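# Move the red foam block from the shelf to the desk

## Task

Remove the red foam block from the line of foam blocks on the shelf at the far end of the aisle and set it down on the desk. Every yellow block must still be upright in its original spot, neither moved nor rotated. The robot must not tip over or be left leaning, or the task fails. The result only counts if it holds without the robot supporting anything at the end.

## Robot and tools

Robot: a Hello Robot Stretch 4, one arm. It has an omni-wheel base, a lift that slides up a mast, an arm that telescopes straight out, a three-joint wrist (yaw, pitch, roll) and a two-finger gripper. It stands about 1.6 m tall; the base rim lies within 0.23 m of the base origin. Loose objects may occasionally get a brief outside nudge.

Frames: the base frame has its origin on the floor below the base centre, x ahead, y to the left, z up. hand_pose is reported in this frame as a point between the open fingertips; with all wrist joints at zero its axes line up with the base frame. The printed value may be somewhat wrong. The odometry frame is where the base frame was when the scene began. base_odometry counts wheel rotation only, so slip shows up as travel. Heading runs -3.142 to 3.142, left positive.

execute_actions: argument "actions" is a list holding exactly one action, or empty (then it only reports state and images). Optional "cameras": a list of head_camera, head_left_camera, head_right_camera, wrist_camera or "all"; omitted or null means all, [] means none; an unknown name rejects the call. An action holds "base", "joints" or both, plus optional "pace" and "contact_limits"; alternatively {"end_of_arm": "enable_torque"} by itself. Motions in one action start together and may finish at different times.
- "base": a single relative move from the current base position, one key only: translate_m (metres, forward positive, -2 to 2, no turning), strafe_m (metres, left positive, -2 to 2) or rotate_rad (radians, counter-clockwise seen from above positive, -3.2 to 3.2). Offsets count from the position in the latest reported state.
- "joints": an object of absolute joint targets by name, each a single number: lift_m 0 to 1.2 m; arm_m 0 to 0.55 m of extension; wrist_yaw_rad -1.134 to 4.276 (0 points ahead, positive turns left, 3.14 tucked back, above 3.4 the arm may block); wrist_pitch_rad -1.117 to 4.259 (0 level, 1.57 pointing down); wrist_roll_rad -1.117 to 4.259 (0 keeps fingers level; positive turns clockwise viewed from behind); gripper_m -0.038 to 0.141 m fingertip gap (negative means fingers press together). Done tolerances: lift and arm ±0.004, yaw and roll ±0.02, pitch ±0.05, gripper ±0.004. A joint target outside range is clipped and reported; any other bad value or unknown key rejects the whole call with no motion.
- "pace": "slow", "default", "fast" or "max". Base speeds 0.1/0.3/0.4/0.6 m/s and 1/2/3/4 rad/s respectively; with the lift above 0.2 these get capped, down to 0.3 m/s and 1 rad/s at lift 1.2.
- "contact_limits": only {"arm_m": value}, 0 (gentlest) to 0.75 (firmest), default 0.5: how much force the arm may apply before halting.
A single action may last at most 15 s. A joint or base omitted from an action may keep driving toward an older target without status showing it. If a result reports a stop, later motion, wait and finished_scene calls in the same reply are skipped. To unfold the wrist at the start, send lift_m 0.4 together with wrist_yaw_rad 0.

wait: "seconds" 0 to 10; nothing new is commanded; returns state and images.
zoom_image: "camera" plus "region" [x0, y0, x1, y1] in pixels of that camera's newest full image, origin top-left, at most 504 by 504.
finished_scene: "scene" is the current scene's number; ends it irreversibly and reports success. Replying without a tool call ends everything.

Result lines: base_status and joint_status tell how each motion ended. "done" for the base means the wheels turned the commanded amount, slip included. "off_target": stopped short, may still be pushing. "contact_stop_at_<key>": hit something; that part holds, but lift, arm or wheels may go slack (a slack lift can sag, slack wheels can roll). "limit_stop_at_<name>": a built-in limit stopped it; "limit_stop_at_tilt" means lean above 6 degrees and lift, arm and wheels stop obeying until it eases; "limit_stop_at_own_body" means the joint nearly hit the robot (likely with pitch below -0.2 and roll below -0.4 or above 4); move away from the body. "torque_fault": a wrist or gripper motor overloaded and went limp; send enable_torque. on_its_own lists uncommanded things; "held at" is a held target, not a position. lidar_m: 12 distances from the base origin, 30-degree sectors, first straight ahead then counter-clockwise (4th left, 7th behind, 10th right); "-" means nothing seen or closer than 0.25 m; it sees roughly 0.15 m up to robot height and misses glass and thin legs. wrist_depth_mm: a 7x7 grid of median depths from top-left, 100 to 2000 mm, "-" unknown; the robot's body appears. turned_by_wheels vs turned_by_imu differing by over about 0.1 rad suggests a collision or slip, with heading error about their difference. base_tilt in degrees, forward and right positive, with a fixed bias up to about 1.5. motor_effort: percent of maximum, positive toward higher joint values, peak in brackets; wheel positive turns the base right; a load makes wrist pitch effort move away from 0.

Gripping: command a gap smaller than the object; squeezing tighter pulls it toward the wrist. Neither the reading nor "done" proves a grasp; a firm hold shows as gripper effort change. Stuck fingertips on a surface: raise the lift.

Cameras: head_camera at the mast top looking forward and down (rotate the base to aim it); head_left_camera and head_right_camera are fisheyes beside it, aimed steeper, showing base and arm; wrist_camera looks along the fingers, tips near the image bottom. Calibration (K, D, T_world_to_cam mapping base frame to camera, pos_world) is given per camera with small errors; arm-mounted camera poses can be further off.

Avoid: dropping, slamming or pushing hard; disturbing the yellow blocks; driving or turning with over 1 kg held and arm_m above 0.2, especially fast; steady heavy pushes with the gripper high; wrist overloads.

Each tool is called after "Call:" as name(argument=value, ...), one argument or row to a line, values as JSON.

## Session

Call:
execute_actions(
  actions=[],
)

Scene clock: 0.00 s.
base_odometry: x=+0.000 y=+0.000 heading=+0.000 (m, m, rad; odometry frame)
turned_by_wheels: +0.000 (rad since the last result)
turned_by_imu: +0.000 (rad since the last result)
base_tilt: forward=-0.6 right=+0.3 (deg)
lidar_m: 1.79 2.66 1.42 0.90 0.88 1.39 1.06 0.99 1.05 1.52 1.22 1.26
base_status: not commanded
joint_positions: lift_m=+0.153 arm_m=+0.001 wrist_yaw_rad=+3.142 wrist_pitch_rad=-0.012 wrist_roll_rad=-0.016 gripper_m=+0.057
joint_status: not commanded
motor_effort: lift_m=+22 arm_m=-1 wrist_yaw_rad=-1 wrist_pitch_rad=-6 wrist_roll_rad=+0 gripper_m=-2 wheel_0=+0 wheel_1=+0 wheel_2=+0 (%)
hand_pose: x=-0.1170 y=+0.0874 z=+0.3341 quat_wxyz=(+0.000, +0.006, -0.008, +1.000) (m; base frame)
wrist_depth_mm: - 145 272 1308 1430 1661 1808 / - 123 144 1308 1430 1618 1808 / - 114 143 1281 1430 1618 1808 / - 120 153 1281 1397 1576 1756 / 148 146 1160 1281 1366 1537 1618 / 214 1060 1118 1160 1008 976 1008 / 205 991 866 891 778 750 732
pictures: head_camera, head_left_camera, head_right_camera, wrist_camera
Images, in order (width x height): head_camera 420x560, head_left_camera 420x672, head_right_camera 420x672, wrist_camera 616x392.

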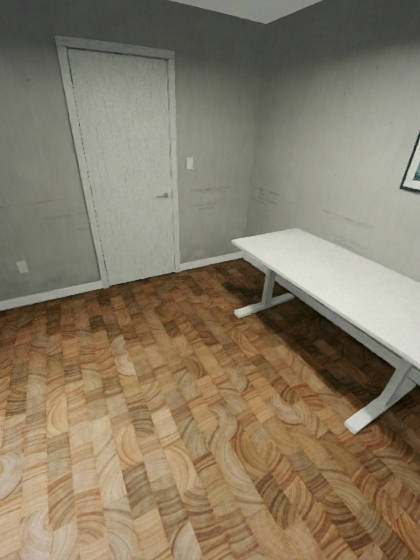

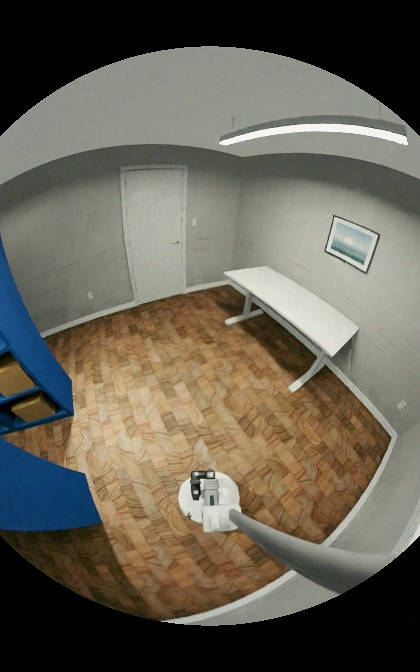

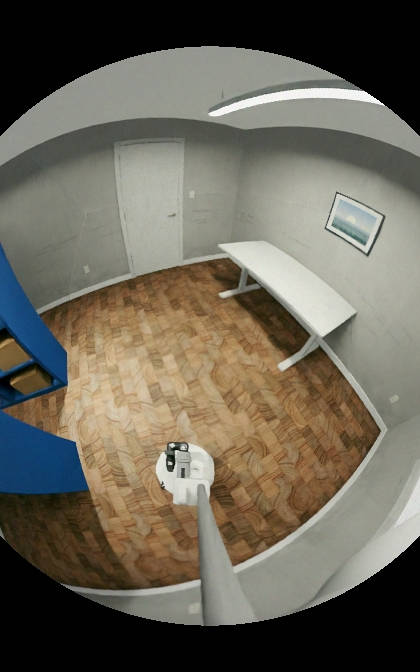

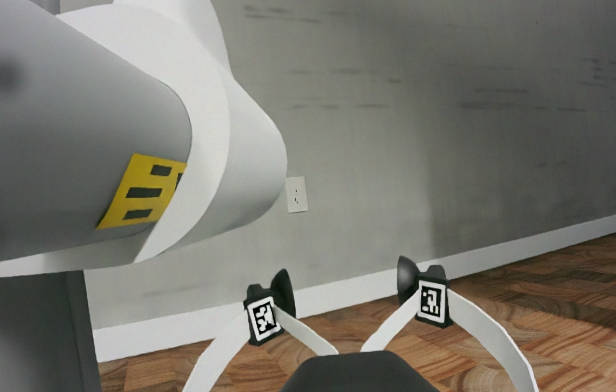

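Call:
execute_actions(
  actions=[
    {"base":{"rotate_rad":2.06},"pace":"fast"},
  ],
  cameras=["head_camera","head_left_camera"],
)

Call:
execute_actions(
  actions=[
    {"base":{"strafe_m":-0.8},"pace":"fast"},
  ],
  cameras=["head_camera","head_left_camera"],
)

Scene clock: 6.67 s.
base_odometry: x=+0.000 y=+0.000 heading=+2.060 (m, m, rad; odometry frame)
turned_by_wheels: +2.060 (rad since the last result)
turned_by_imu: +2.056 (rad since the last result)
base_tilt: forward=-0.6 right=+0.3 (deg)
lidar_m: 0.86 1.48 1.04 1.01 1.07 1.52 1.23 1.26 1.73 2.65 1.44 0.92
base_status: done
joint_positions: lift_m=+0.153 arm_m=+0.001 wrist_yaw_rad=+3.142 wrist_pitch_rad=-0.012 wrist_roll_rad=-0.016 gripper_m=+0.057
joint_status: not commanded
motor_effort: lift_m=+22(21) arm_m=-1(1) wrist_yaw_rad=-1(1) wrist_pitch_rad=-5(5) wrist_roll_rad=-1(1) gripper_m=-3(2) wheel_0=+0(6) wheel_1=+1(7) wheel_2=+1(10) (%)
hand_pose: x=-0.1170 y=+0.0874 z=+0.3341 quat_wxyz=(+0.000, +0.006, -0.008, +1.000) (m; base frame)
wrist_depth_mm: - 145 271 - - - 1464 / - 123 144 - - - 1537 / - 114 143 - - - 1618 / - 120 154 - - - 1661 / 148 146 - - - 1921 1537 / 214 1618 1397 1182 1008 976 1008 / 205 991 866 891 778 741 732
pictures: head_camera, head_left_camera
Images, in order (width x height): head_camera 420x560, head_left_camera 420x672.

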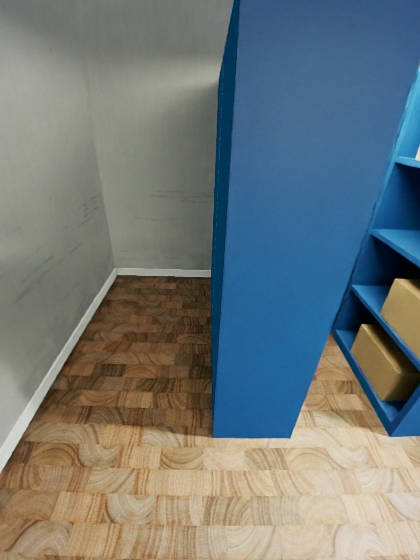

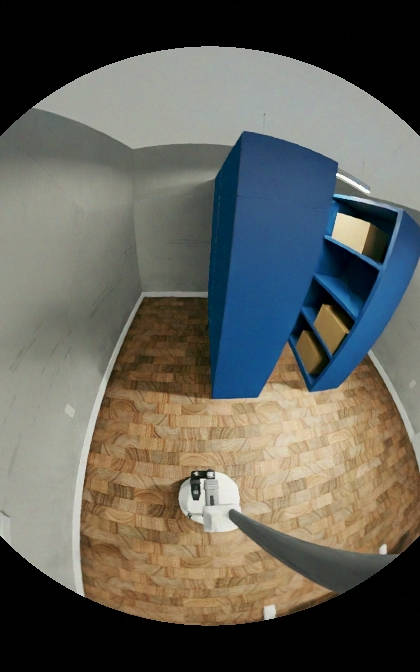

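Scene clock: 9.90 s.
base_odometry: x=+0.706 y=+0.376 heading=+2.060 (m, m, rad; odometry frame)
turned_by_wheels: +0.000 (rad since the last result)
turned_by_imu: -0.002 (rad since the last result)
base_tilt: forward=-0.5 right=+0.2 (deg)
lidar_m: 1.03 0.90 1.90 1.82 1.92 1.27 1.19 1.24 1.93 1.85 1.96 0.92
base_status: done
joint_positions: lift_m=+0.153 arm_m=+0.001 wrist_yaw_rad=+3.142 wrist_pitch_rad=-0.012 wrist_roll_rad=-0.016 gripper_m=+0.057
joint_status: not commanded
motor_effort: lift_m=+22(22) arm_m=-1(1) wrist_yaw_rad=-1(1) wrist_pitch_rad=-5(5) wrist_roll_rad=-2(1) gripper_m=-2(1) wheel_0=-3(9) wheel_1=+1(11) wheel_2=+0(2) (%)
hand_pose: x=-0.1170 y=+0.0874 z=+0.3341 quat_wxyz=(+0.000, +0.006, -0.008, +1.000) (m; base frame)
wrist_depth_mm: - 146 271 - - - - / - 123 144 - - - - / - 114 143 1618 - - - / - 120 153 - - - - / 148 146 - - - 1921 1708 / 214 1576 1366 1160 1008 976 1008 / 206 991 866 891 778 750 741
pictures: head_camera, head_left_camera
Images, in order (width x height): head_camera 420x560, head_left_camera 420x672.

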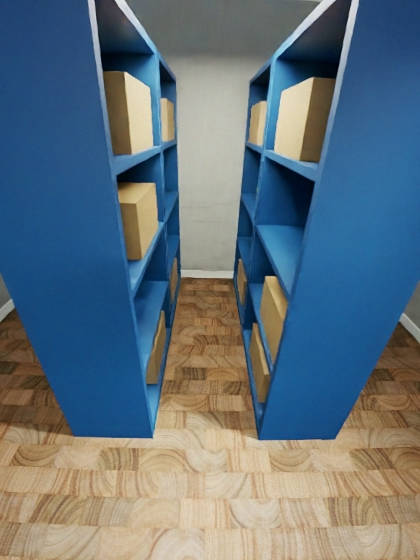

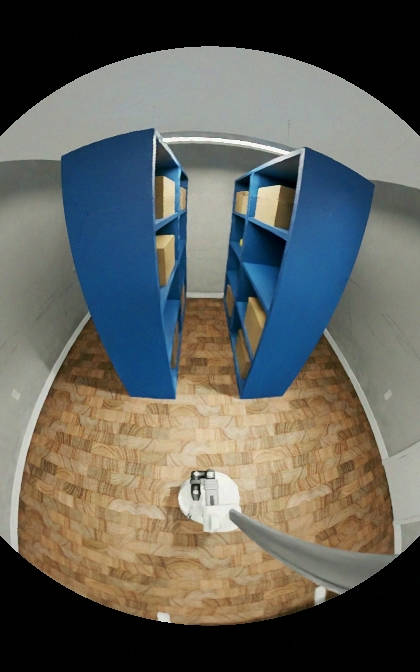

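Call:
execute_actions(
  actions=[
    {"base":{"strafe_m":-0.03},"pace":"fast"},
  ],
  cameras=[],
)

Call:
execute_actions(
  actions=[
    {"base":{"translate_m":0.9},"pace":"fast"},
  ],
  cameras=["head_camera","head_left_camera","head_right_camera"],
)

Scene clock: 16.70 s.
base_odometry: x=+0.733 y=+0.390 heading=+2.060 (m, m, rad; odometry frame)
turned_by_wheels: +0.000 (rad since the last result)
turned_by_imu: +0.001 (rad since the last result)
base_tilt: forward=-0.5 right=+0.3 (deg)
lidar_m: 1.13 0.90 1.94 1.84 1.94 1.27 1.20 1.25 1.91 1.81 1.94 0.91
base_status: done
joint_positions: lift_m=+0.153 arm_m=+0.001 wrist_yaw_rad=+3.142 wrist_pitch_rad=-0.012 wrist_roll_rad=-0.016 gripper_m=+0.057
joint_status: not commanded
motor_effort: lift_m=+22(22) arm_m=-1(1) wrist_yaw_rad=-1(1) wrist_pitch_rad=-5(6) wrist_roll_rad=-1(0) gripper_m=-5(3) wheel_0=-3(10) wheel_1=+1(11) wheel_2=+0(2) (%)
hand_pose: x=-0.1170 y=+0.0874 z=+0.3341 quat_wxyz=(+0.000, +0.006, -0.008, +1.000) (m; base frame)
wrist_depth_mm: - 145 271 - - - 1983 / - 123 144 - - - - / - 114 143 1618 - - - / - 120 154 - - - - / 148 146 - - - 1983 1661 / 214 1576 1366 1182 1008 976 1008 / 205 991 866 891 768 750 741
pictures: none
No camera images: the call's "cameras" was empty. Leave "cameras" out to get every camera's image.

Scene clock: 20.30 s.
base_odometry: x=+0.310 y=+1.185 heading=+2.060 (m, m, rad; odometry frame)
turned_by_wheels: +0.000 (rad since the last result)
turned_by_imu: -0.003 (rad since the last result)
base_tilt: forward=-0.6 right=+0.3 (deg)
lidar_m: 1.09 0.38 0.28 0.26 1.96 2.68 2.18 2.18 1.92 0.28 0.29 0.42
base_status: done
joint_positions: lift_m=+0.153 arm_m=+0.001 wrist_yaw_rad=+3.142 wrist_pitch_rad=-0.012 wrist_roll_rad=-0.016 gripper_m=+0.057
joint_status: not commanded
motor_effort: lift_m=+21(21) arm_m=-1(1) wrist_yaw_rad=-1(1) wrist_pitch_rad=-6(5) wrist_roll_rad=+1(1) gripper_m=-3(3) wheel_0=+1(7) wheel_1=-2(5) wheel_2=+2(10) (%)
hand_pose: x=-0.1170 y=+0.0874 z=+0.3341 quat_wxyz=(+0.000, +0.006, -0.008, +1.000) (m; base frame)
wrist_depth_mm: - 145 271 - - - - / - 123 144 - - - - / - 114 143 - - - - / - 120 154 - - - - / 149 146 - - - 1921 1661 / 214 1618 1366 1182 1025 976 1008 / 205 991 866 904 768 750 741
pictures: head_camera, head_left_camera, head_right_camera
Images, in order (width x height): head_camera 420x560, head_left_camera 420x672, head_right_camera 420x672.

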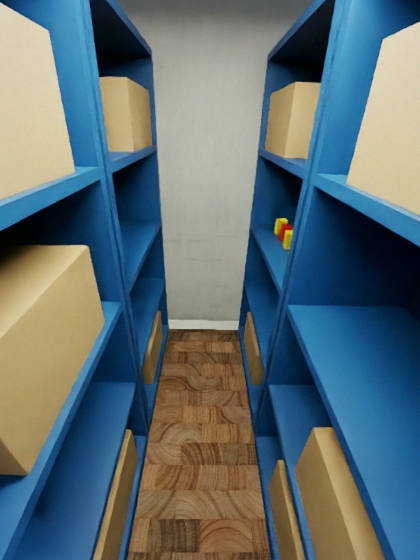

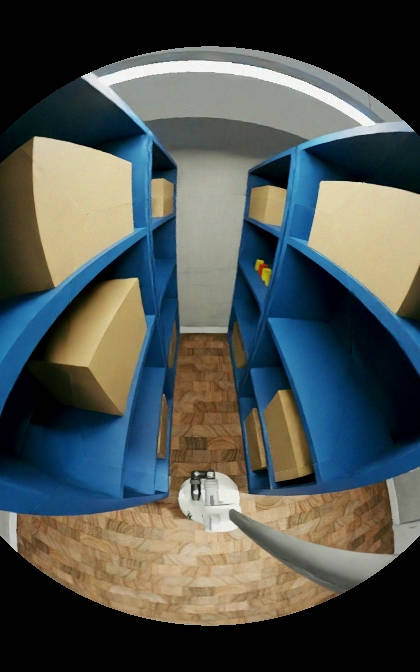

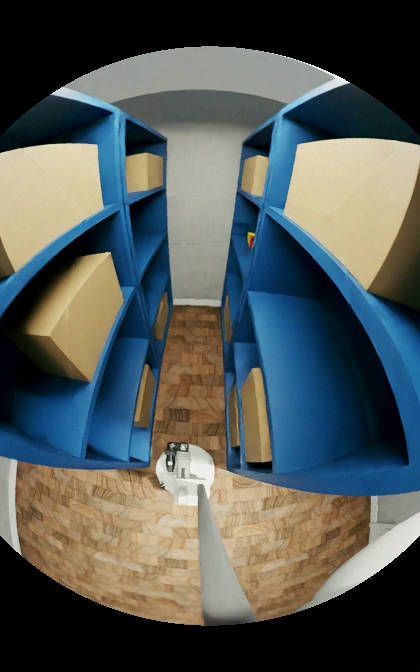

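Call:
execute_actions(
  actions=[
    {"base":{"strafe_m":-0.012},"joints":{"lift_m":0.6,"wrist_yaw_rad":3.14}},
  ],
  cameras=[],
)

Call:
execute_actions(
  actions=[
    {"base":{"translate_m":0.6},"joints":{"lift_m":0.9,"wrist_pitch_rad":1.57}},
  ],
)

Scene clock: 28.93 s.
base_odometry: x=+0.320 y=+1.190 heading=+2.060 (m, m, rad; odometry frame)
turned_by_wheels: +0.000 (rad since the last result)
turned_by_imu: +0.001 (rad since the last result)
base_tilt: forward=-0.5 right=+0.3 (deg)
lidar_m: 1.15 0.42 0.30 0.28 1.97 2.69 2.19 2.19 1.91 0.26 0.27 0.41
base_status: done
joint_positions: lift_m=+0.600 arm_m=+0.001 wrist_yaw_rad=+3.140 wrist_pitch_rad=-0.012 wrist_roll_rad=-0.016 gripper_m=+0.057
joint_status: all done
motor_effort: lift_m=+26(26) arm_m=-1(1) wrist_yaw_rad=-2(2) wrist_pitch_rad=-6(5) wrist_roll_rad=-1(3) gripper_m=-2(2) wheel_0=+1(10) wheel_1=+0(7) wheel_2=+0(1) (%)
hand_pose: x=-0.1169 y=+0.0878 z=+0.7812 quat_wxyz=(+0.001, +0.006, -0.008, +1.000) (m; base frame)
wrist_depth_mm: - 145 - - - - - / - 124 144 - - - - / - 114 143 - - - - / - 121 154 - - - - / 149 146 - - - - - / 214 - - - - - - / 206 - 1863 1921 1661 1618 1537
pictures: none
No camera images: the call's "cameras" was empty. Leave "cameras" out to get every camera's image.

Scene clock: 32.40 s.
base_odometry: x=+0.038 y=+1.720 heading=+2.060 (m, m, rad; odometry frame)
turned_by_wheels: +0.000 (rad since the last result)
turned_by_imu: -0.002 (rad since the last result)
base_tilt: forward=-0.5 right=+0.3 (deg)
lidar_m: 1.14 0.41 0.29 0.28 0.30 0.43 3.57 0.42 0.29 0.26 0.29 0.41
base_status: done
joint_positions: lift_m=+0.900 arm_m=+0.001 wrist_yaw_rad=+3.140 wrist_pitch_rad=+1.570 wrist_roll_rad=-0.016 gripper_m=+0.057
joint_status: all done
motor_effort: lift_m=+25(28) arm_m=-1(1) wrist_yaw_rad=-2(2) wrist_pitch_rad=+1(4) wrist_roll_rad=-1(1) gripper_m=-4(3) wheel_0=+1(5) wheel_1=+0(6) wheel_2=+2(9) (%)
hand_pose: x=+0.1714 y=+0.0874 z=+0.7894 quat_wxyz=(-0.005, -0.707, -0.005, +0.707) (m; base frame)
wrist_depth_mm: 691 384 1025 1008 976 488 455 / 699 768 707 798 976 640 455 / 535 788 820 788 891 647 459 / 521 960 831 798 991 676 459 / 512 960 1025 1008 991 741 459 / 517 732 976 1008 1008 504 433 / 484 842 960 1025 991 904 413
pictures: head_camera, head_left_camera, head_right_camera, wrist_camera
camera_calibration (this result's frames):
wrist_camera: T_world_to_cam=[[0.15194, 0.984821, -0.0839197, -0.0221261], [0.988261, -0.152744, -0.00320719, -0.0941674], [-0.0159767, -0.0824472, -0.996467, 1.02561], [0, 0, 0, 1]] pos_world=[0.11281, 0.0919658, 1.01983]
Images, in order (width x height): head_camera 420x560, head_left_camera 420x672, head_right_camera 420x672, wrist_camera 616x392.

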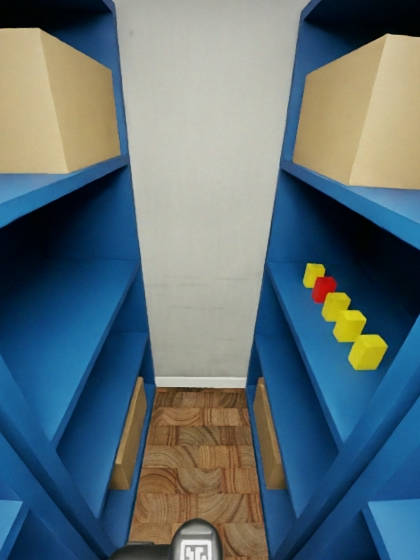

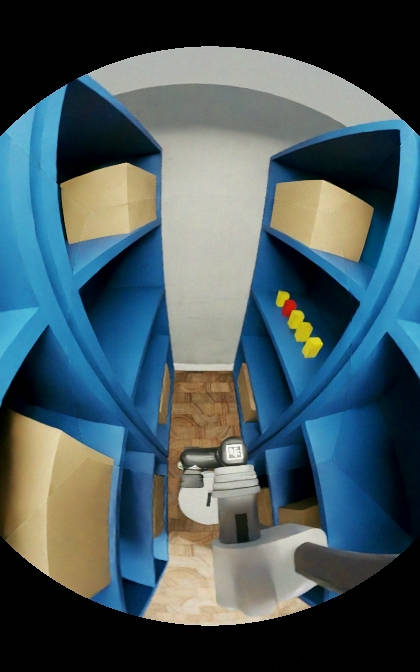

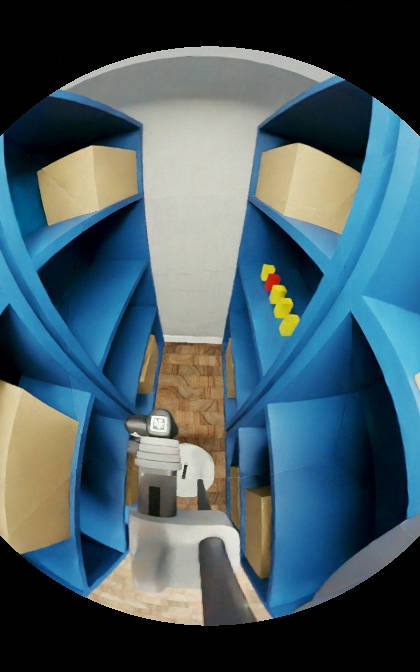

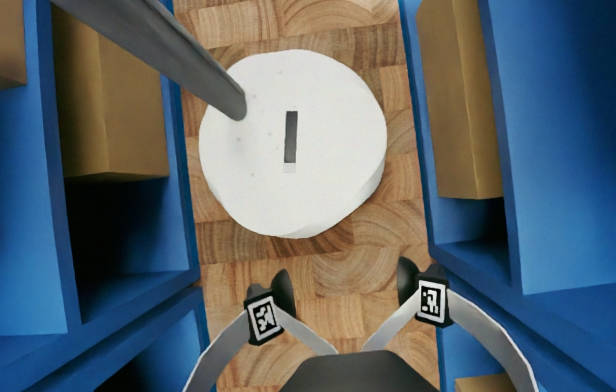

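Call:
execute_actions(
  actions=[
    {"base":{"translate_m":0.8},"joints":{"lift_m":1.1,"wrist_yaw_rad":-1.13}},
  ],
)

Scene clock: 46.67 s.
base_odometry: x=-0.338 y=+2.426 heading=+2.060 (m, m, rad; odometry frame)
turned_by_wheels: +0.000 (rad since the last result)
turned_by_imu: -0.002 (rad since the last result)
base_tilt: forward=-0.5 right=+0.3 (deg)
lidar_m: 0.42 0.42 0.30 0.28 0.30 0.45 1.24 0.43 0.28 0.26 0.28 0.42
base_status: done
joint_positions: lift_m=+1.100 arm_m=+0.001 wrist_yaw_rad=-1.130 wrist_pitch_rad=+1.570 wrist_roll_rad=-0.016 gripper_m=+0.057
joint_status: all done
motor_effort: lift_m=+25(27) arm_m=-1(1) wrist_yaw_rad=-3(7) wrist_pitch_rad=+1(1) wrist_roll_rad=+0(2) gripper_m=-3(5) wheel_0=+0(6) wheel_1=+0(7) wheel_2=+0(9) (%)
hand_pose: x=+0.0925 y=-0.0375 z=+0.9894 quat_wxyz=(+0.600, +0.374, +0.600, -0.374) (m; base frame)
wrist_depth_mm: 399 530 699 676 668 654 640 / 427 574 917 1118 831 654 647 / 459 627 1042 1182 1182 1078 866 / 488 691 1160 1008 991 1160 1138 / 525 750 1229 1008 991 1182 291 / 559 798 1160 1008 991 1160 1160 / 564 699 707 878 1118 1118 1160
pictures: head_camera, head_left_camera, head_right_camera, wrist_camera
camera_calibration (this result's frames):
wrist_camera: T_world_to_cam=[[-0.95497, -0.284589, -0.0839091, 0.184456], [-0.285341, 0.958421, -0.00313815, 0.124775], [0.0813133, 0.0209459, -0.996468, 1.20826], [0, 0, 0, 1]] pos_world=[0.113506, -0.0924012, 1.21986]
Images, in order (width x height): head_camera 420x560, head_left_camera 420x672, head_right_camera 420x672, wrist_camera 616x392.

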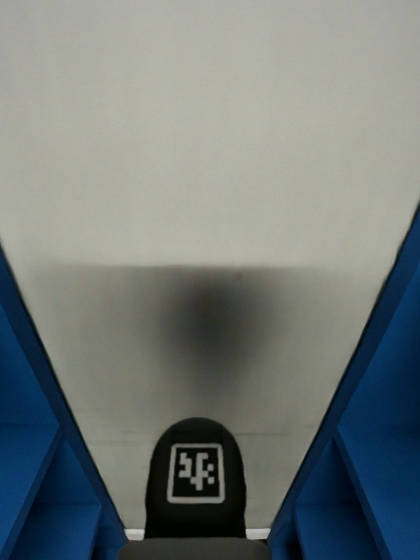

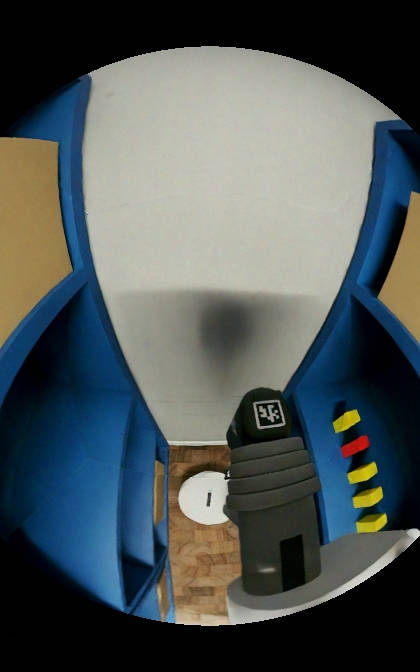

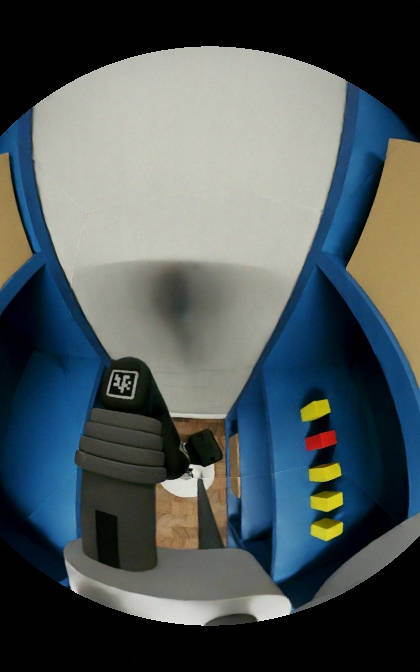

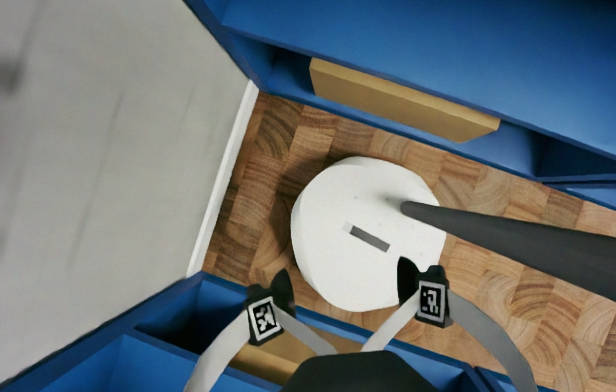

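Call:
execute_actions(
  actions=[
    {"base":{"rotate_rad":-0.6},"joints":{"lift_m":1.17,"wrist_yaw_rad":-0.97,"wrist_pitch_rad":0.85,"gripper_m":0.07}},
  ],
  cameras=["wrist_camera","head_right_camera"],
)

Scene clock: 55.80 s.
base_odometry: x=-0.338 y=+2.426 heading=+1.461 (m, m, rad; odometry frame)
turned_by_wheels: -0.600 (rad since the last result)
turned_by_imu: -0.597 (rad since the last result)
base_tilt: forward=-0.6 right=+0.3 (deg)
lidar_m: 0.39 0.42 0.43 0.30 0.27 0.29 0.41 1.01 0.44 0.29 0.26 0.28
base_status: done
joint_positions: lift_m=+1.170 arm_m=+0.001 wrist_yaw_rad=-0.970 wrist_pitch_rad=+0.852 wrist_roll_rad=-0.016 gripper_m=+0.070
joint_status: all done
motor_effort: lift_m=+26(26) arm_m=-1(1) wrist_yaw_rad=+0(5) wrist_pitch_rad=-4(11) wrist_roll_rad=+2(1) gripper_m=-3(5) wheel_0=+1(3) wheel_1=-1(6) wheel_2=+1(4) (%)
hand_pose: x=+0.2067 y=-0.2062 z=+1.1308 quat_wxyz=(+0.807, +0.186, +0.369, -0.422) (m; base frame)
wrist_depth_mm: 500 580 591 597 603 597 591 / 492 627 627 603 569 544 530 / 480 569 544 508 473 370 404 / 477 488 439 410 410 402 397 / 442 436 418 407 392 377 364 / 402 389 373 359 347 338 343 / 389 436 366 357 544 715 699
pictures: head_right_camera, wrist_camera
camera_calibration (this result's frames):
wrist_camera: T_world_to_cam=[[-0.845512, -0.508708, -0.162253, 0.277152], [-0.294509, 0.697766, -0.652983, 1.00246], [0.445393, -0.50432, -0.739788, 0.869566], [0, 0, 0, 1]] pos_world=[0.14227, -0.119952, 1.34285]
Images, in order (width x height): head_right_camera 420x672, wrist_camera 616x392.

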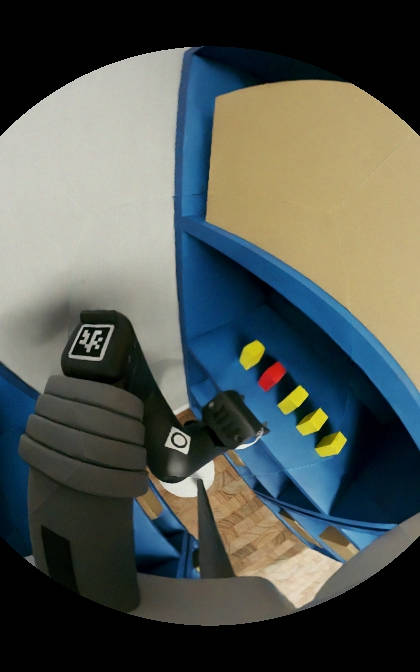

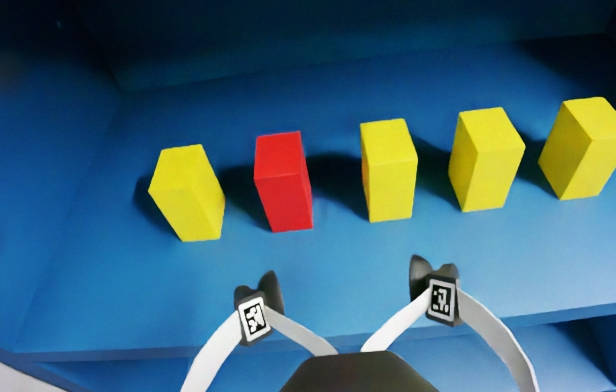

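Call:
execute_actions(
  actions=[
    {"base":{"rotate_rad":-0.178},"joints":{"lift_m":1.06,"wrist_yaw_rad":-0.796,"wrist_pitch_rad":0.3,"wrist_roll_rad":0}},
  ],
  cameras=["wrist_camera"],
)

Call:
execute_actions(
  actions=[
    {"joints":{"arm_m":0.1}},
  ],
  cameras=["wrist_camera","head_right_camera","head_camera"],
)

Scene clock: 67.83 s.
base_odometry: x=-0.338 y=+2.426 heading=+1.283 (m, m, rad; odometry frame)
turned_by_wheels: -0.177 (rad since the last result)
turned_by_imu: -0.176 (rad since the last result)
base_tilt: forward=-0.5 right=+0.2 (deg)
lidar_m: 0.35 0.41 0.42 0.32 0.28 0.28 0.39 0.63 0.59 0.33 0.27 0.26
base_status: done
joint_positions: lift_m=+1.060 arm_m=+0.001 wrist_yaw_rad=-0.796 wrist_pitch_rad=+0.302 wrist_roll_rad=+0.000 gripper_m=+0.070
joint_status: all done
motor_effort: lift_m=+16(23) arm_m=-1(1) wrist_yaw_rad=+0(2) wrist_pitch_rad=-6(6) wrist_roll_rad=+1(1) gripper_m=-3(2) wheel_0=+2(2) wheel_1=+2(3) wheel_2=+2(7) (%)
hand_pose: x=+0.3016 y=-0.2580 z=+1.1527 quat_wxyz=(+0.911, +0.058, +0.139, -0.383) (m; base frame)
wrist_depth_mm: 521 530 525 521 521 512 508 / 525 549 549 544 544 535 530 / 517 580 569 569 564 559 559 / 504 603 603 597 585 585 580 / 484 627 621 609 585 539 512 / 477 544 488 459 300 272 290 / 436 312 289 287 277 327 282
pictures: wrist_camera
camera_calibration (this result's frames):
wrist_camera: T_world_to_cam=[[-0.680974, -0.709064, -0.18304, 0.257173], [-0.0848233, 0.32464, -0.942026, 1.25451], [0.727379, -0.625969, -0.281216, 0.172391], [0, 0, 0, 1]] pos_world=[0.156146, -0.117001, 1.27733]
Images, in order (width x height): wrist_camera 616x392.

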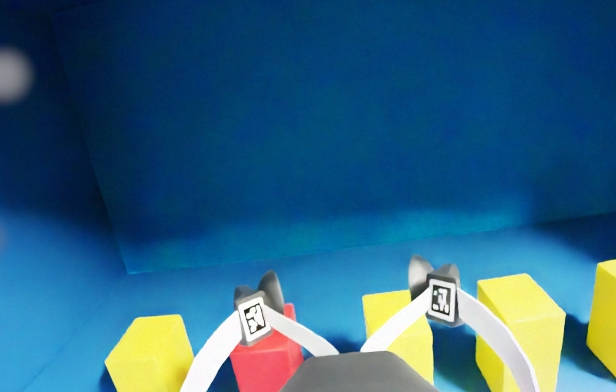

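Scene clock: 69.10 s.
base_odometry: x=-0.338 y=+2.426 heading=+1.283 (m, m, rad; odometry frame)
turned_by_wheels: +0.000 (rad since the last result)
turned_by_imu: +0.000 (rad since the last result)
base_tilt: forward=-0.6 right=+0.3 (deg)
lidar_m: 0.34 0.43 0.42 0.32 0.26 0.29 0.36 0.63 0.59 0.32 0.26 0.28
base_status: not commanded
joint_positions: lift_m=+1.060 arm_m=+0.099 wrist_yaw_rad=-0.796 wrist_pitch_rad=+0.302 wrist_roll_rad=+0.000 gripper_m=+0.070
joint_status: all done
motor_effort: lift_m=+16(16) arm_m=+4(8) wrist_yaw_rad=-1(0) wrist_pitch_rad=-6(6) wrist_roll_rad=+0(1) gripper_m=-5(2) wheel_0=+2(2) wheel_1=+2(2) wheel_2=+2(3) (%)
hand_pose: x=+0.4003 y=-0.2580 z=+1.1527 quat_wxyz=(+0.911, +0.058, +0.139, -0.383) (m; base frame)
wrist_depth_mm: 433 466 462 459 452 452 449 / 430 480 480 480 473 473 466 / 418 500 504 500 496 492 484 / 407 525 525 525 517 512 517 / 397 544 554 549 539 530 508 / 382 500 484 466 424 394 404 / 373 430 272 387 353 248 237
pictures: head_camera, head_right_camera, wrist_camera
camera_calibration (this result's frames):
wrist_camera: T_world_to_cam=[[-0.6807, -0.709305, -0.183124, 0.324382], [-0.0847919, 0.324585, -0.942048, 1.2629], [0.727639, -0.625725, -0.281088, 0.100407], [0, 0, 0, 1]] pos_world=[0.25483, -0.117007, 1.27734]
Images, in order (width x height): head_camera 420x560, head_right_camera 420x672, wrist_camera 616x392.

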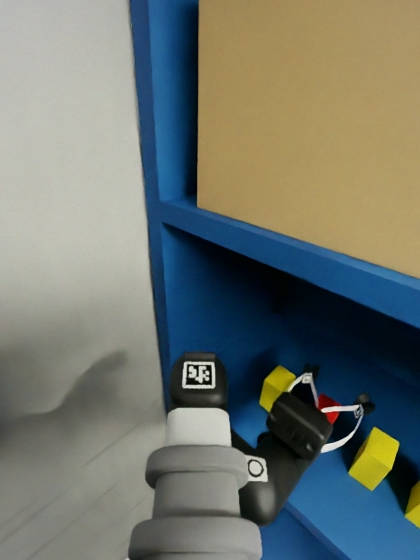

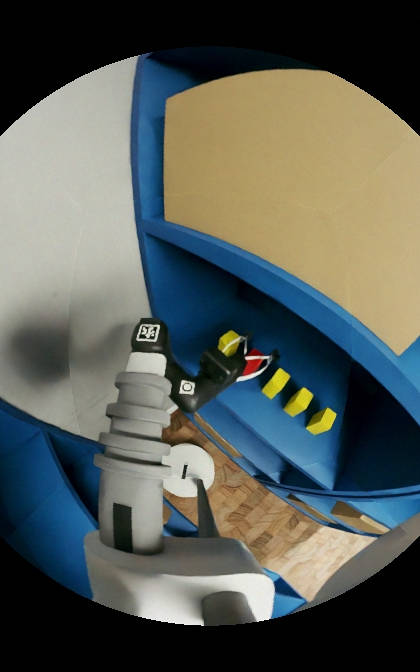

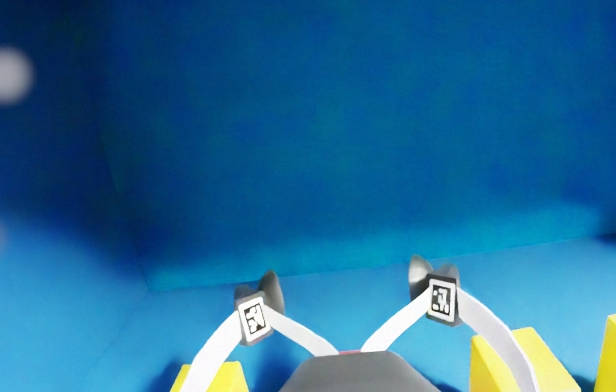

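Call:
execute_actions(
  actions=[
    {"joints":{"lift_m":1.025},"pace":"slow"},
  ],
  cameras=["wrist_camera","head_camera"],
)

Call:
zoom_image(
  camera="head_camera",
  region=[240, 340, 420, 520],
)

Scene clock: 73.00 s.
base_odometry: x=-0.338 y=+2.426 heading=+1.283 (m, m, rad; odometry frame)
turned_by_wheels: +0.000 (rad since the last result)
turned_by_imu: +0.001 (rad since the last result)
base_tilt: forward=-0.6 right=+0.3 (deg)
lidar_m: 0.32 0.42 0.43 0.35 0.28 0.30 0.36 0.62 0.58 0.33 0.26 0.26
base_status: not commanded
joint_positions: lift_m=+1.025 arm_m=+0.099 wrist_yaw_rad=-0.796 wrist_pitch_rad=+0.302 wrist_roll_rad=+0.000 gripper_m=+0.070
joint_status: all done
motor_effort: lift_m=+16(16) arm_m=+4(5) wrist_yaw_rad=-1(1) wrist_pitch_rad=-5(6) wrist_roll_rad=+3(0) gripper_m=-2(0) wheel_0=+2(2) wheel_1=+2(2) wheel_2=+3(3) (%)
hand_pose: x=+0.4003 y=-0.2580 z=+1.1177 quat_wxyz=(+0.911, +0.058, +0.139, -0.383) (m; base frame)
wrist_depth_mm: 436 459 466 459 452 449 445 / 427 484 480 477 473 469 462 / 418 504 500 500 496 488 488 / 407 525 530 525 521 512 508 / 394 549 549 539 512 473 445 / 384 462 427 404 353 220 249 / 364 370 236 281 266 239 198
pictures: head_camera, wrist_camera
camera_calibration (this result's frames):
wrist_camera: T_world_to_cam=[[-0.6807, -0.709305, -0.183124, 0.317975], [-0.0847919, 0.324585, -0.942048, 1.22994], [0.727639, -0.625725, -0.281088, 0.0905732], [0, 0, 0, 1]] pos_world=[0.25483, -0.117007, 1.24236]
Images, in order (width x height): head_camera 420x560, wrist_camera 616x392.

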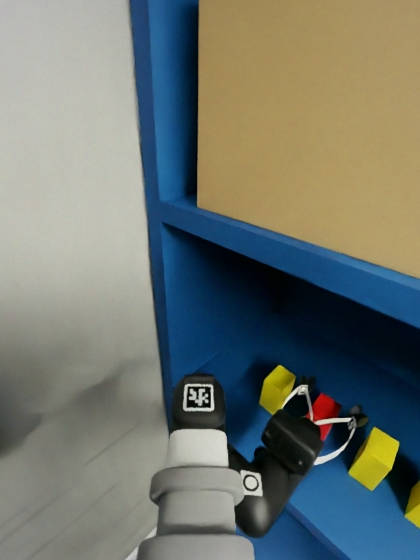

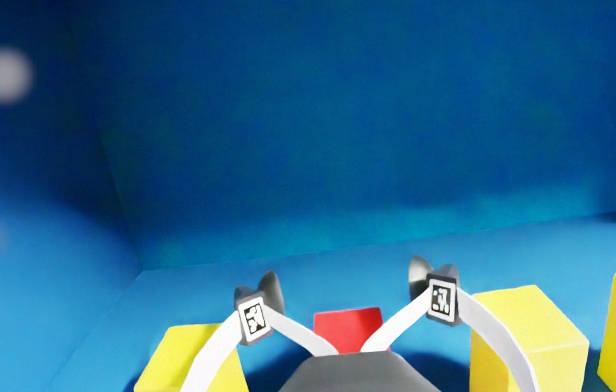

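Region (240, 340, 420, 520) of head_camera's 420x560 image, scaled by 2.800, with more detail than that image has.

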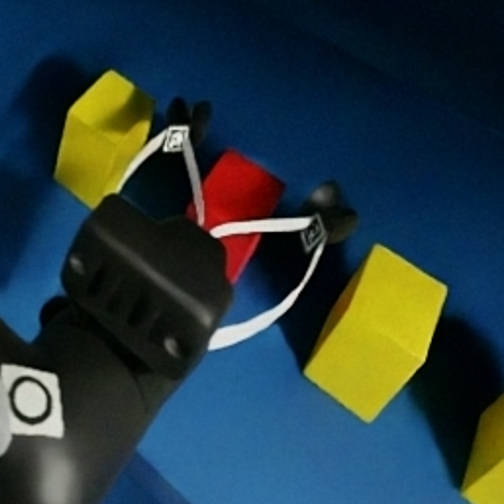

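Call:
execute_actions(
  actions=[
    {"joints":{"lift_m":1.085,"gripper_m":0.06}},
  ],
  cameras=[],
)

Call:
execute_actions(
  actions=[
    {"joints":{"wrist_pitch_rad":0.55}},
  ],
  cameras=["wrist_camera","head_camera"],
)

Call:
zoom_image(
  camera="head_camera",
  region=[240, 340, 420, 520],
)

Scene clock: 81.30 s.
base_odometry: x=-0.338 y=+2.426 heading=+1.283 (m, m, rad; odometry frame)
turned_by_wheels: +0.000 (rad since the last result)
turned_by_imu: +0.001 (rad since the last result)
base_tilt: forward=-0.5 right=+0.3 (deg)
lidar_m: 0.33 0.42 0.42 0.36 0.28 0.29 0.36 0.62 0.55 0.32 0.27 0.26
base_status: not commanded
joint_positions: lift_m=+1.085 arm_m=+0.099 wrist_yaw_rad=-0.796 wrist_pitch_rad=+0.302 wrist_roll_rad=+0.000 gripper_m=+0.060
joint_status: all done
motor_effort: lift_m=+26(30) arm_m=+5(4) wrist_yaw_rad=-1(1) wrist_pitch_rad=-5(5) wrist_roll_rad=+2(2) gripper_m=-3(0) wheel_0=+2(2) wheel_1=+2(2) wheel_2=+3(3) (%)
hand_pose: x=+0.4003 y=-0.2580 z=+1.1769 quat_wxyz=(+0.911, +0.058, +0.139, -0.383) (m; base frame)
wrist_depth_mm: 433 462 462 459 452 449 445 / 427 480 480 477 469 469 466 / 418 500 500 504 496 492 488 / 407 521 525 521 525 512 512 / 397 549 559 549 544 535 525 / 382 521 535 492 445 433 436 / 370 459 427 427 384 268 366
pictures: none
No camera images: the call's "cameras" was empty. Leave "cameras" out to get every camera's image.

Scene clock: 82.00 s.
base_odometry: x=-0.338 y=+2.426 heading=+1.283 (m, m, rad; odometry frame)
turned_by_wheels: +0.000 (rad since the last result)
turned_by_imu: +0.000 (rad since the last result)
base_tilt: forward=-0.6 right=+0.2 (deg)
lidar_m: 0.34 0.42 0.41 0.34 0.27 0.28 0.34 0.63 0.57 0.33 0.27 0.27
base_status: not commanded
joint_positions: lift_m=+1.085 arm_m=+0.099 wrist_yaw_rad=-0.796 wrist_pitch_rad=+0.552 wrist_roll_rad=+0.000 gripper_m=+0.060
joint_status: all done
motor_effort: lift_m=+26(26) arm_m=+4(4) wrist_yaw_rad=-1(1) wrist_pitch_rad=-4(4) wrist_roll_rad=+2(3) gripper_m=-1(2) wheel_0=+2(2) wheel_1=+2(2) wheel_2=+3(2) (%)
hand_pose: x=+0.3795 y=-0.2367 z=+1.1116 quat_wxyz=(+0.887, +0.105, +0.251, -0.373) (m; base frame)
wrist_depth_mm: 433 452 455 452 455 455 452 / 427 488 492 492 492 488 488 / 418 521 535 530 535 530 525 / 407 549 559 535 504 469 449 / 399 473 462 436 413 273 375 / 384 402 260 247 238 231 298 / 349 342 252 281 268 265 279
pictures: head_camera, wrist_camera
camera_calibration (this result's frames):
wrist_camera: T_world_to_cam=[[-0.712976, -0.676335, -0.185031, 0.339944], [-0.241113, 0.484266, -0.841042, 1.20039], [0.65843, -0.555029, -0.508343, 0.412896], [0, 0, 0, 1]] pos_world=[0.259938, -0.122223, 1.28237]
Images, in order (width x height): head_camera 420x560, wrist_camera 616x392.

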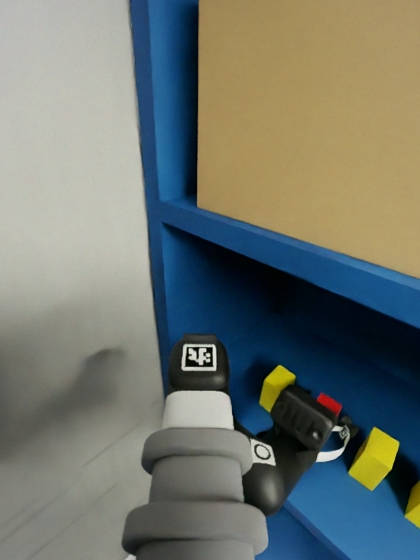

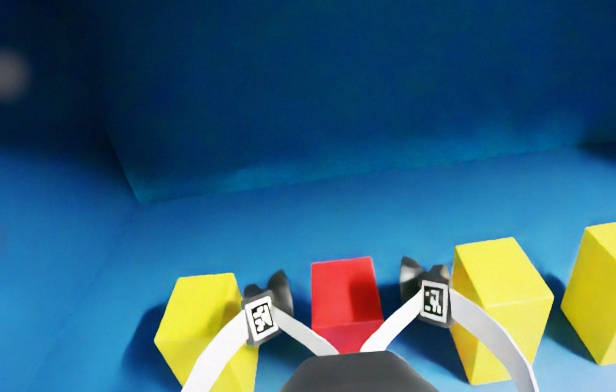

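Region (240, 340, 420, 520) of head_camera's 420x560 image, scaled by 2.800, with more detail than that image has.

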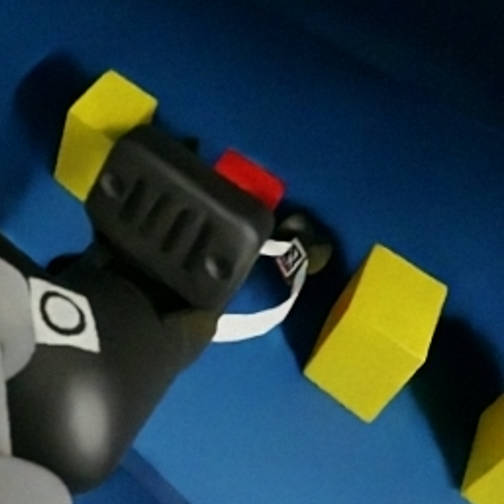

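Well centred. Lower.

Call:
execute_actions(
  actions=[
    {"joints":{"lift_m":1.05},"pace":"slow"},
  ],
  cameras=["wrist_camera","head_camera"],
)

Call:
zoom_image(
  camera="head_camera",
  region=[240, 340, 420, 520],
)

Scene clock: 84.50 s.
base_odometry: x=-0.338 y=+2.426 heading=+1.283 (m, m, rad; odometry frame)
turned_by_wheels: +0.000 (rad since the last result)
turned_by_imu: +0.001 (rad since the last result)
base_tilt: forward=-0.6 right=+0.2 (deg)
lidar_m: 0.34 0.42 0.40 0.34 0.28 0.29 0.36 0.64 0.56 0.29 0.26 0.27
base_status: not commanded
joint_positions: lift_m=+1.050 arm_m=+0.099 wrist_yaw_rad=-0.796 wrist_pitch_rad=+0.552 wrist_roll_rad=+0.000 gripper_m=+0.060
joint_status: all done
motor_effort: lift_m=+16(25) arm_m=+4(5) wrist_yaw_rad=-1(1) wrist_pitch_rad=-4(4) wrist_roll_rad=+2(0) gripper_m=-3(3) wheel_0=+2(2) wheel_1=+2(2) wheel_2=+3(3) (%)
hand_pose: x=+0.3795 y=-0.2367 z=+1.0774 quat_wxyz=(+0.887, +0.105, +0.251, -0.373) (m; base frame)
wrist_depth_mm: 436 452 455 455 455 452 455 / 427 488 488 488 488 484 492 / 418 517 525 530 521 517 492 / 410 508 504 469 439 415 394 / 399 427 382 260 351 232 221 / 355 334 234 223 224 225 245 / 314 301 252 263 250 251 250
pictures: head_camera, wrist_camera
camera_calibration (this result's frames):
wrist_camera: T_world_to_cam=[[-0.712989, -0.676321, -0.185029, 0.333616], [-0.241173, 0.484328, -0.840989, 1.17157], [0.658393, -0.554992, -0.508431, 0.395626], [0, 0, 0, 1]] pos_world=[0.25994, -0.122225, 1.24816]
Images, in order (width x height): head_camera 420x560, wrist_camera 616x392.

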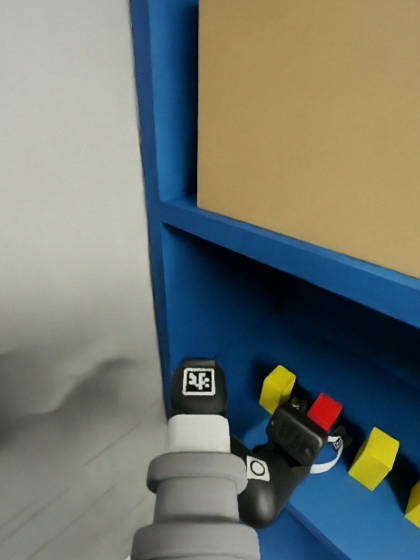

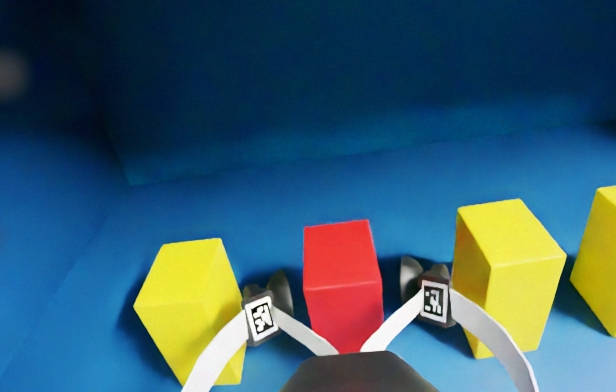

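Region (240, 340, 420, 520) of head_camera's 420x560 image, scaled by 2.800, with more detail than that image has.

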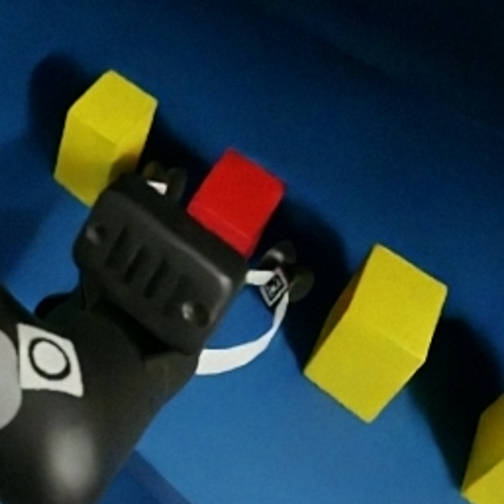

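Call:
execute_actions(
  actions=[
    {"joints":{"lift_m":1.0,"wrist_pitch_rad":0.45},"pace":"slow"},
  ],
  cameras=["wrist_camera","head_camera"],
)

Call:
zoom_image(
  camera="head_camera",
  region=[240, 340, 420, 520],
)

Scene clock: 88.63 s.
base_odometry: x=-0.338 y=+2.426 heading=+1.283 (m, m, rad; odometry frame)
turned_by_wheels: +0.000 (rad since the last result)
turned_by_imu: +0.001 (rad since the last result)
base_tilt: forward=-0.6 right=+0.2 (deg)
lidar_m: 0.35 0.41 0.43 0.34 0.29 0.30 0.34 0.61 0.59 0.34 0.27 0.25
base_status: not commanded
joint_positions: lift_m=+1.000 arm_m=+0.099 wrist_yaw_rad=-0.796 wrist_pitch_rad=+0.452 wrist_roll_rad=+0.000 gripper_m=+0.060
joint_status: all done
motor_effort: lift_m=+16(16) arm_m=+5(5) wrist_yaw_rad=-1(0) wrist_pitch_rad=-5(8) wrist_roll_rad=+2(0) gripper_m=-2(3) wheel_0=+2(2) wheel_1=+2(2) wheel_2=+3(3) (%)
hand_pose: x=+0.3892 y=-0.2466 z=+1.0525 quat_wxyz=(+0.898, +0.087, +0.207, -0.378) (m; base frame)
wrist_depth_mm: 433 455 452 449 449 449 445 / 427 480 480 477 480 477 473 / 418 517 512 512 512 504 496 / 410 512 504 469 433 373 359 / 392 384 345 223 324 218 191 / 342 214 218 208 205 206 209 / 283 265 227 236 224 223 221
pictures: head_camera, wrist_camera
camera_calibration (this result's frames):
wrist_camera: T_world_to_cam=[[-0.700083, -0.689504, -0.185653, 0.321611], [-0.180978, 0.422839, -0.887949, 1.1686], [0.690746, -0.58804, -0.420808, 0.258183], [0, 0, 0, 1]] pos_world=[0.258307, -0.120556, 1.20601]
Images, in order (width x height): head_camera 420x560, wrist_camera 616x392.

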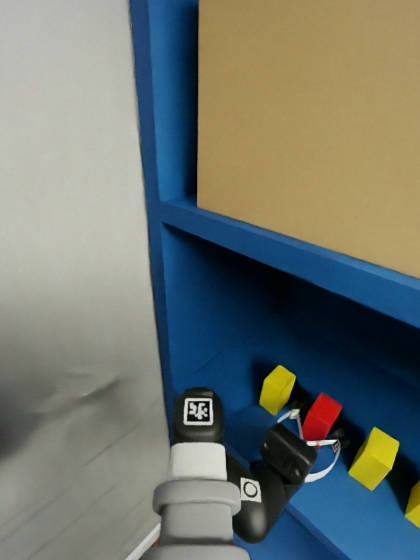

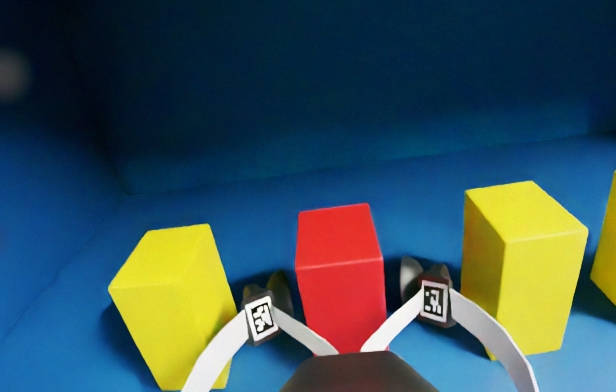

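Region (240, 340, 420, 520) of head_camera's 420x560 image, scaled by 2.800, with more detail than that image has.

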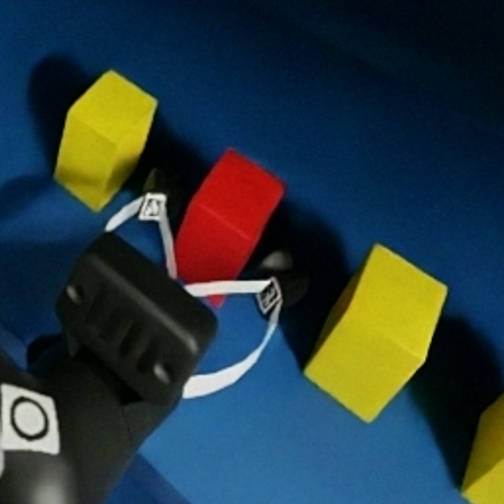

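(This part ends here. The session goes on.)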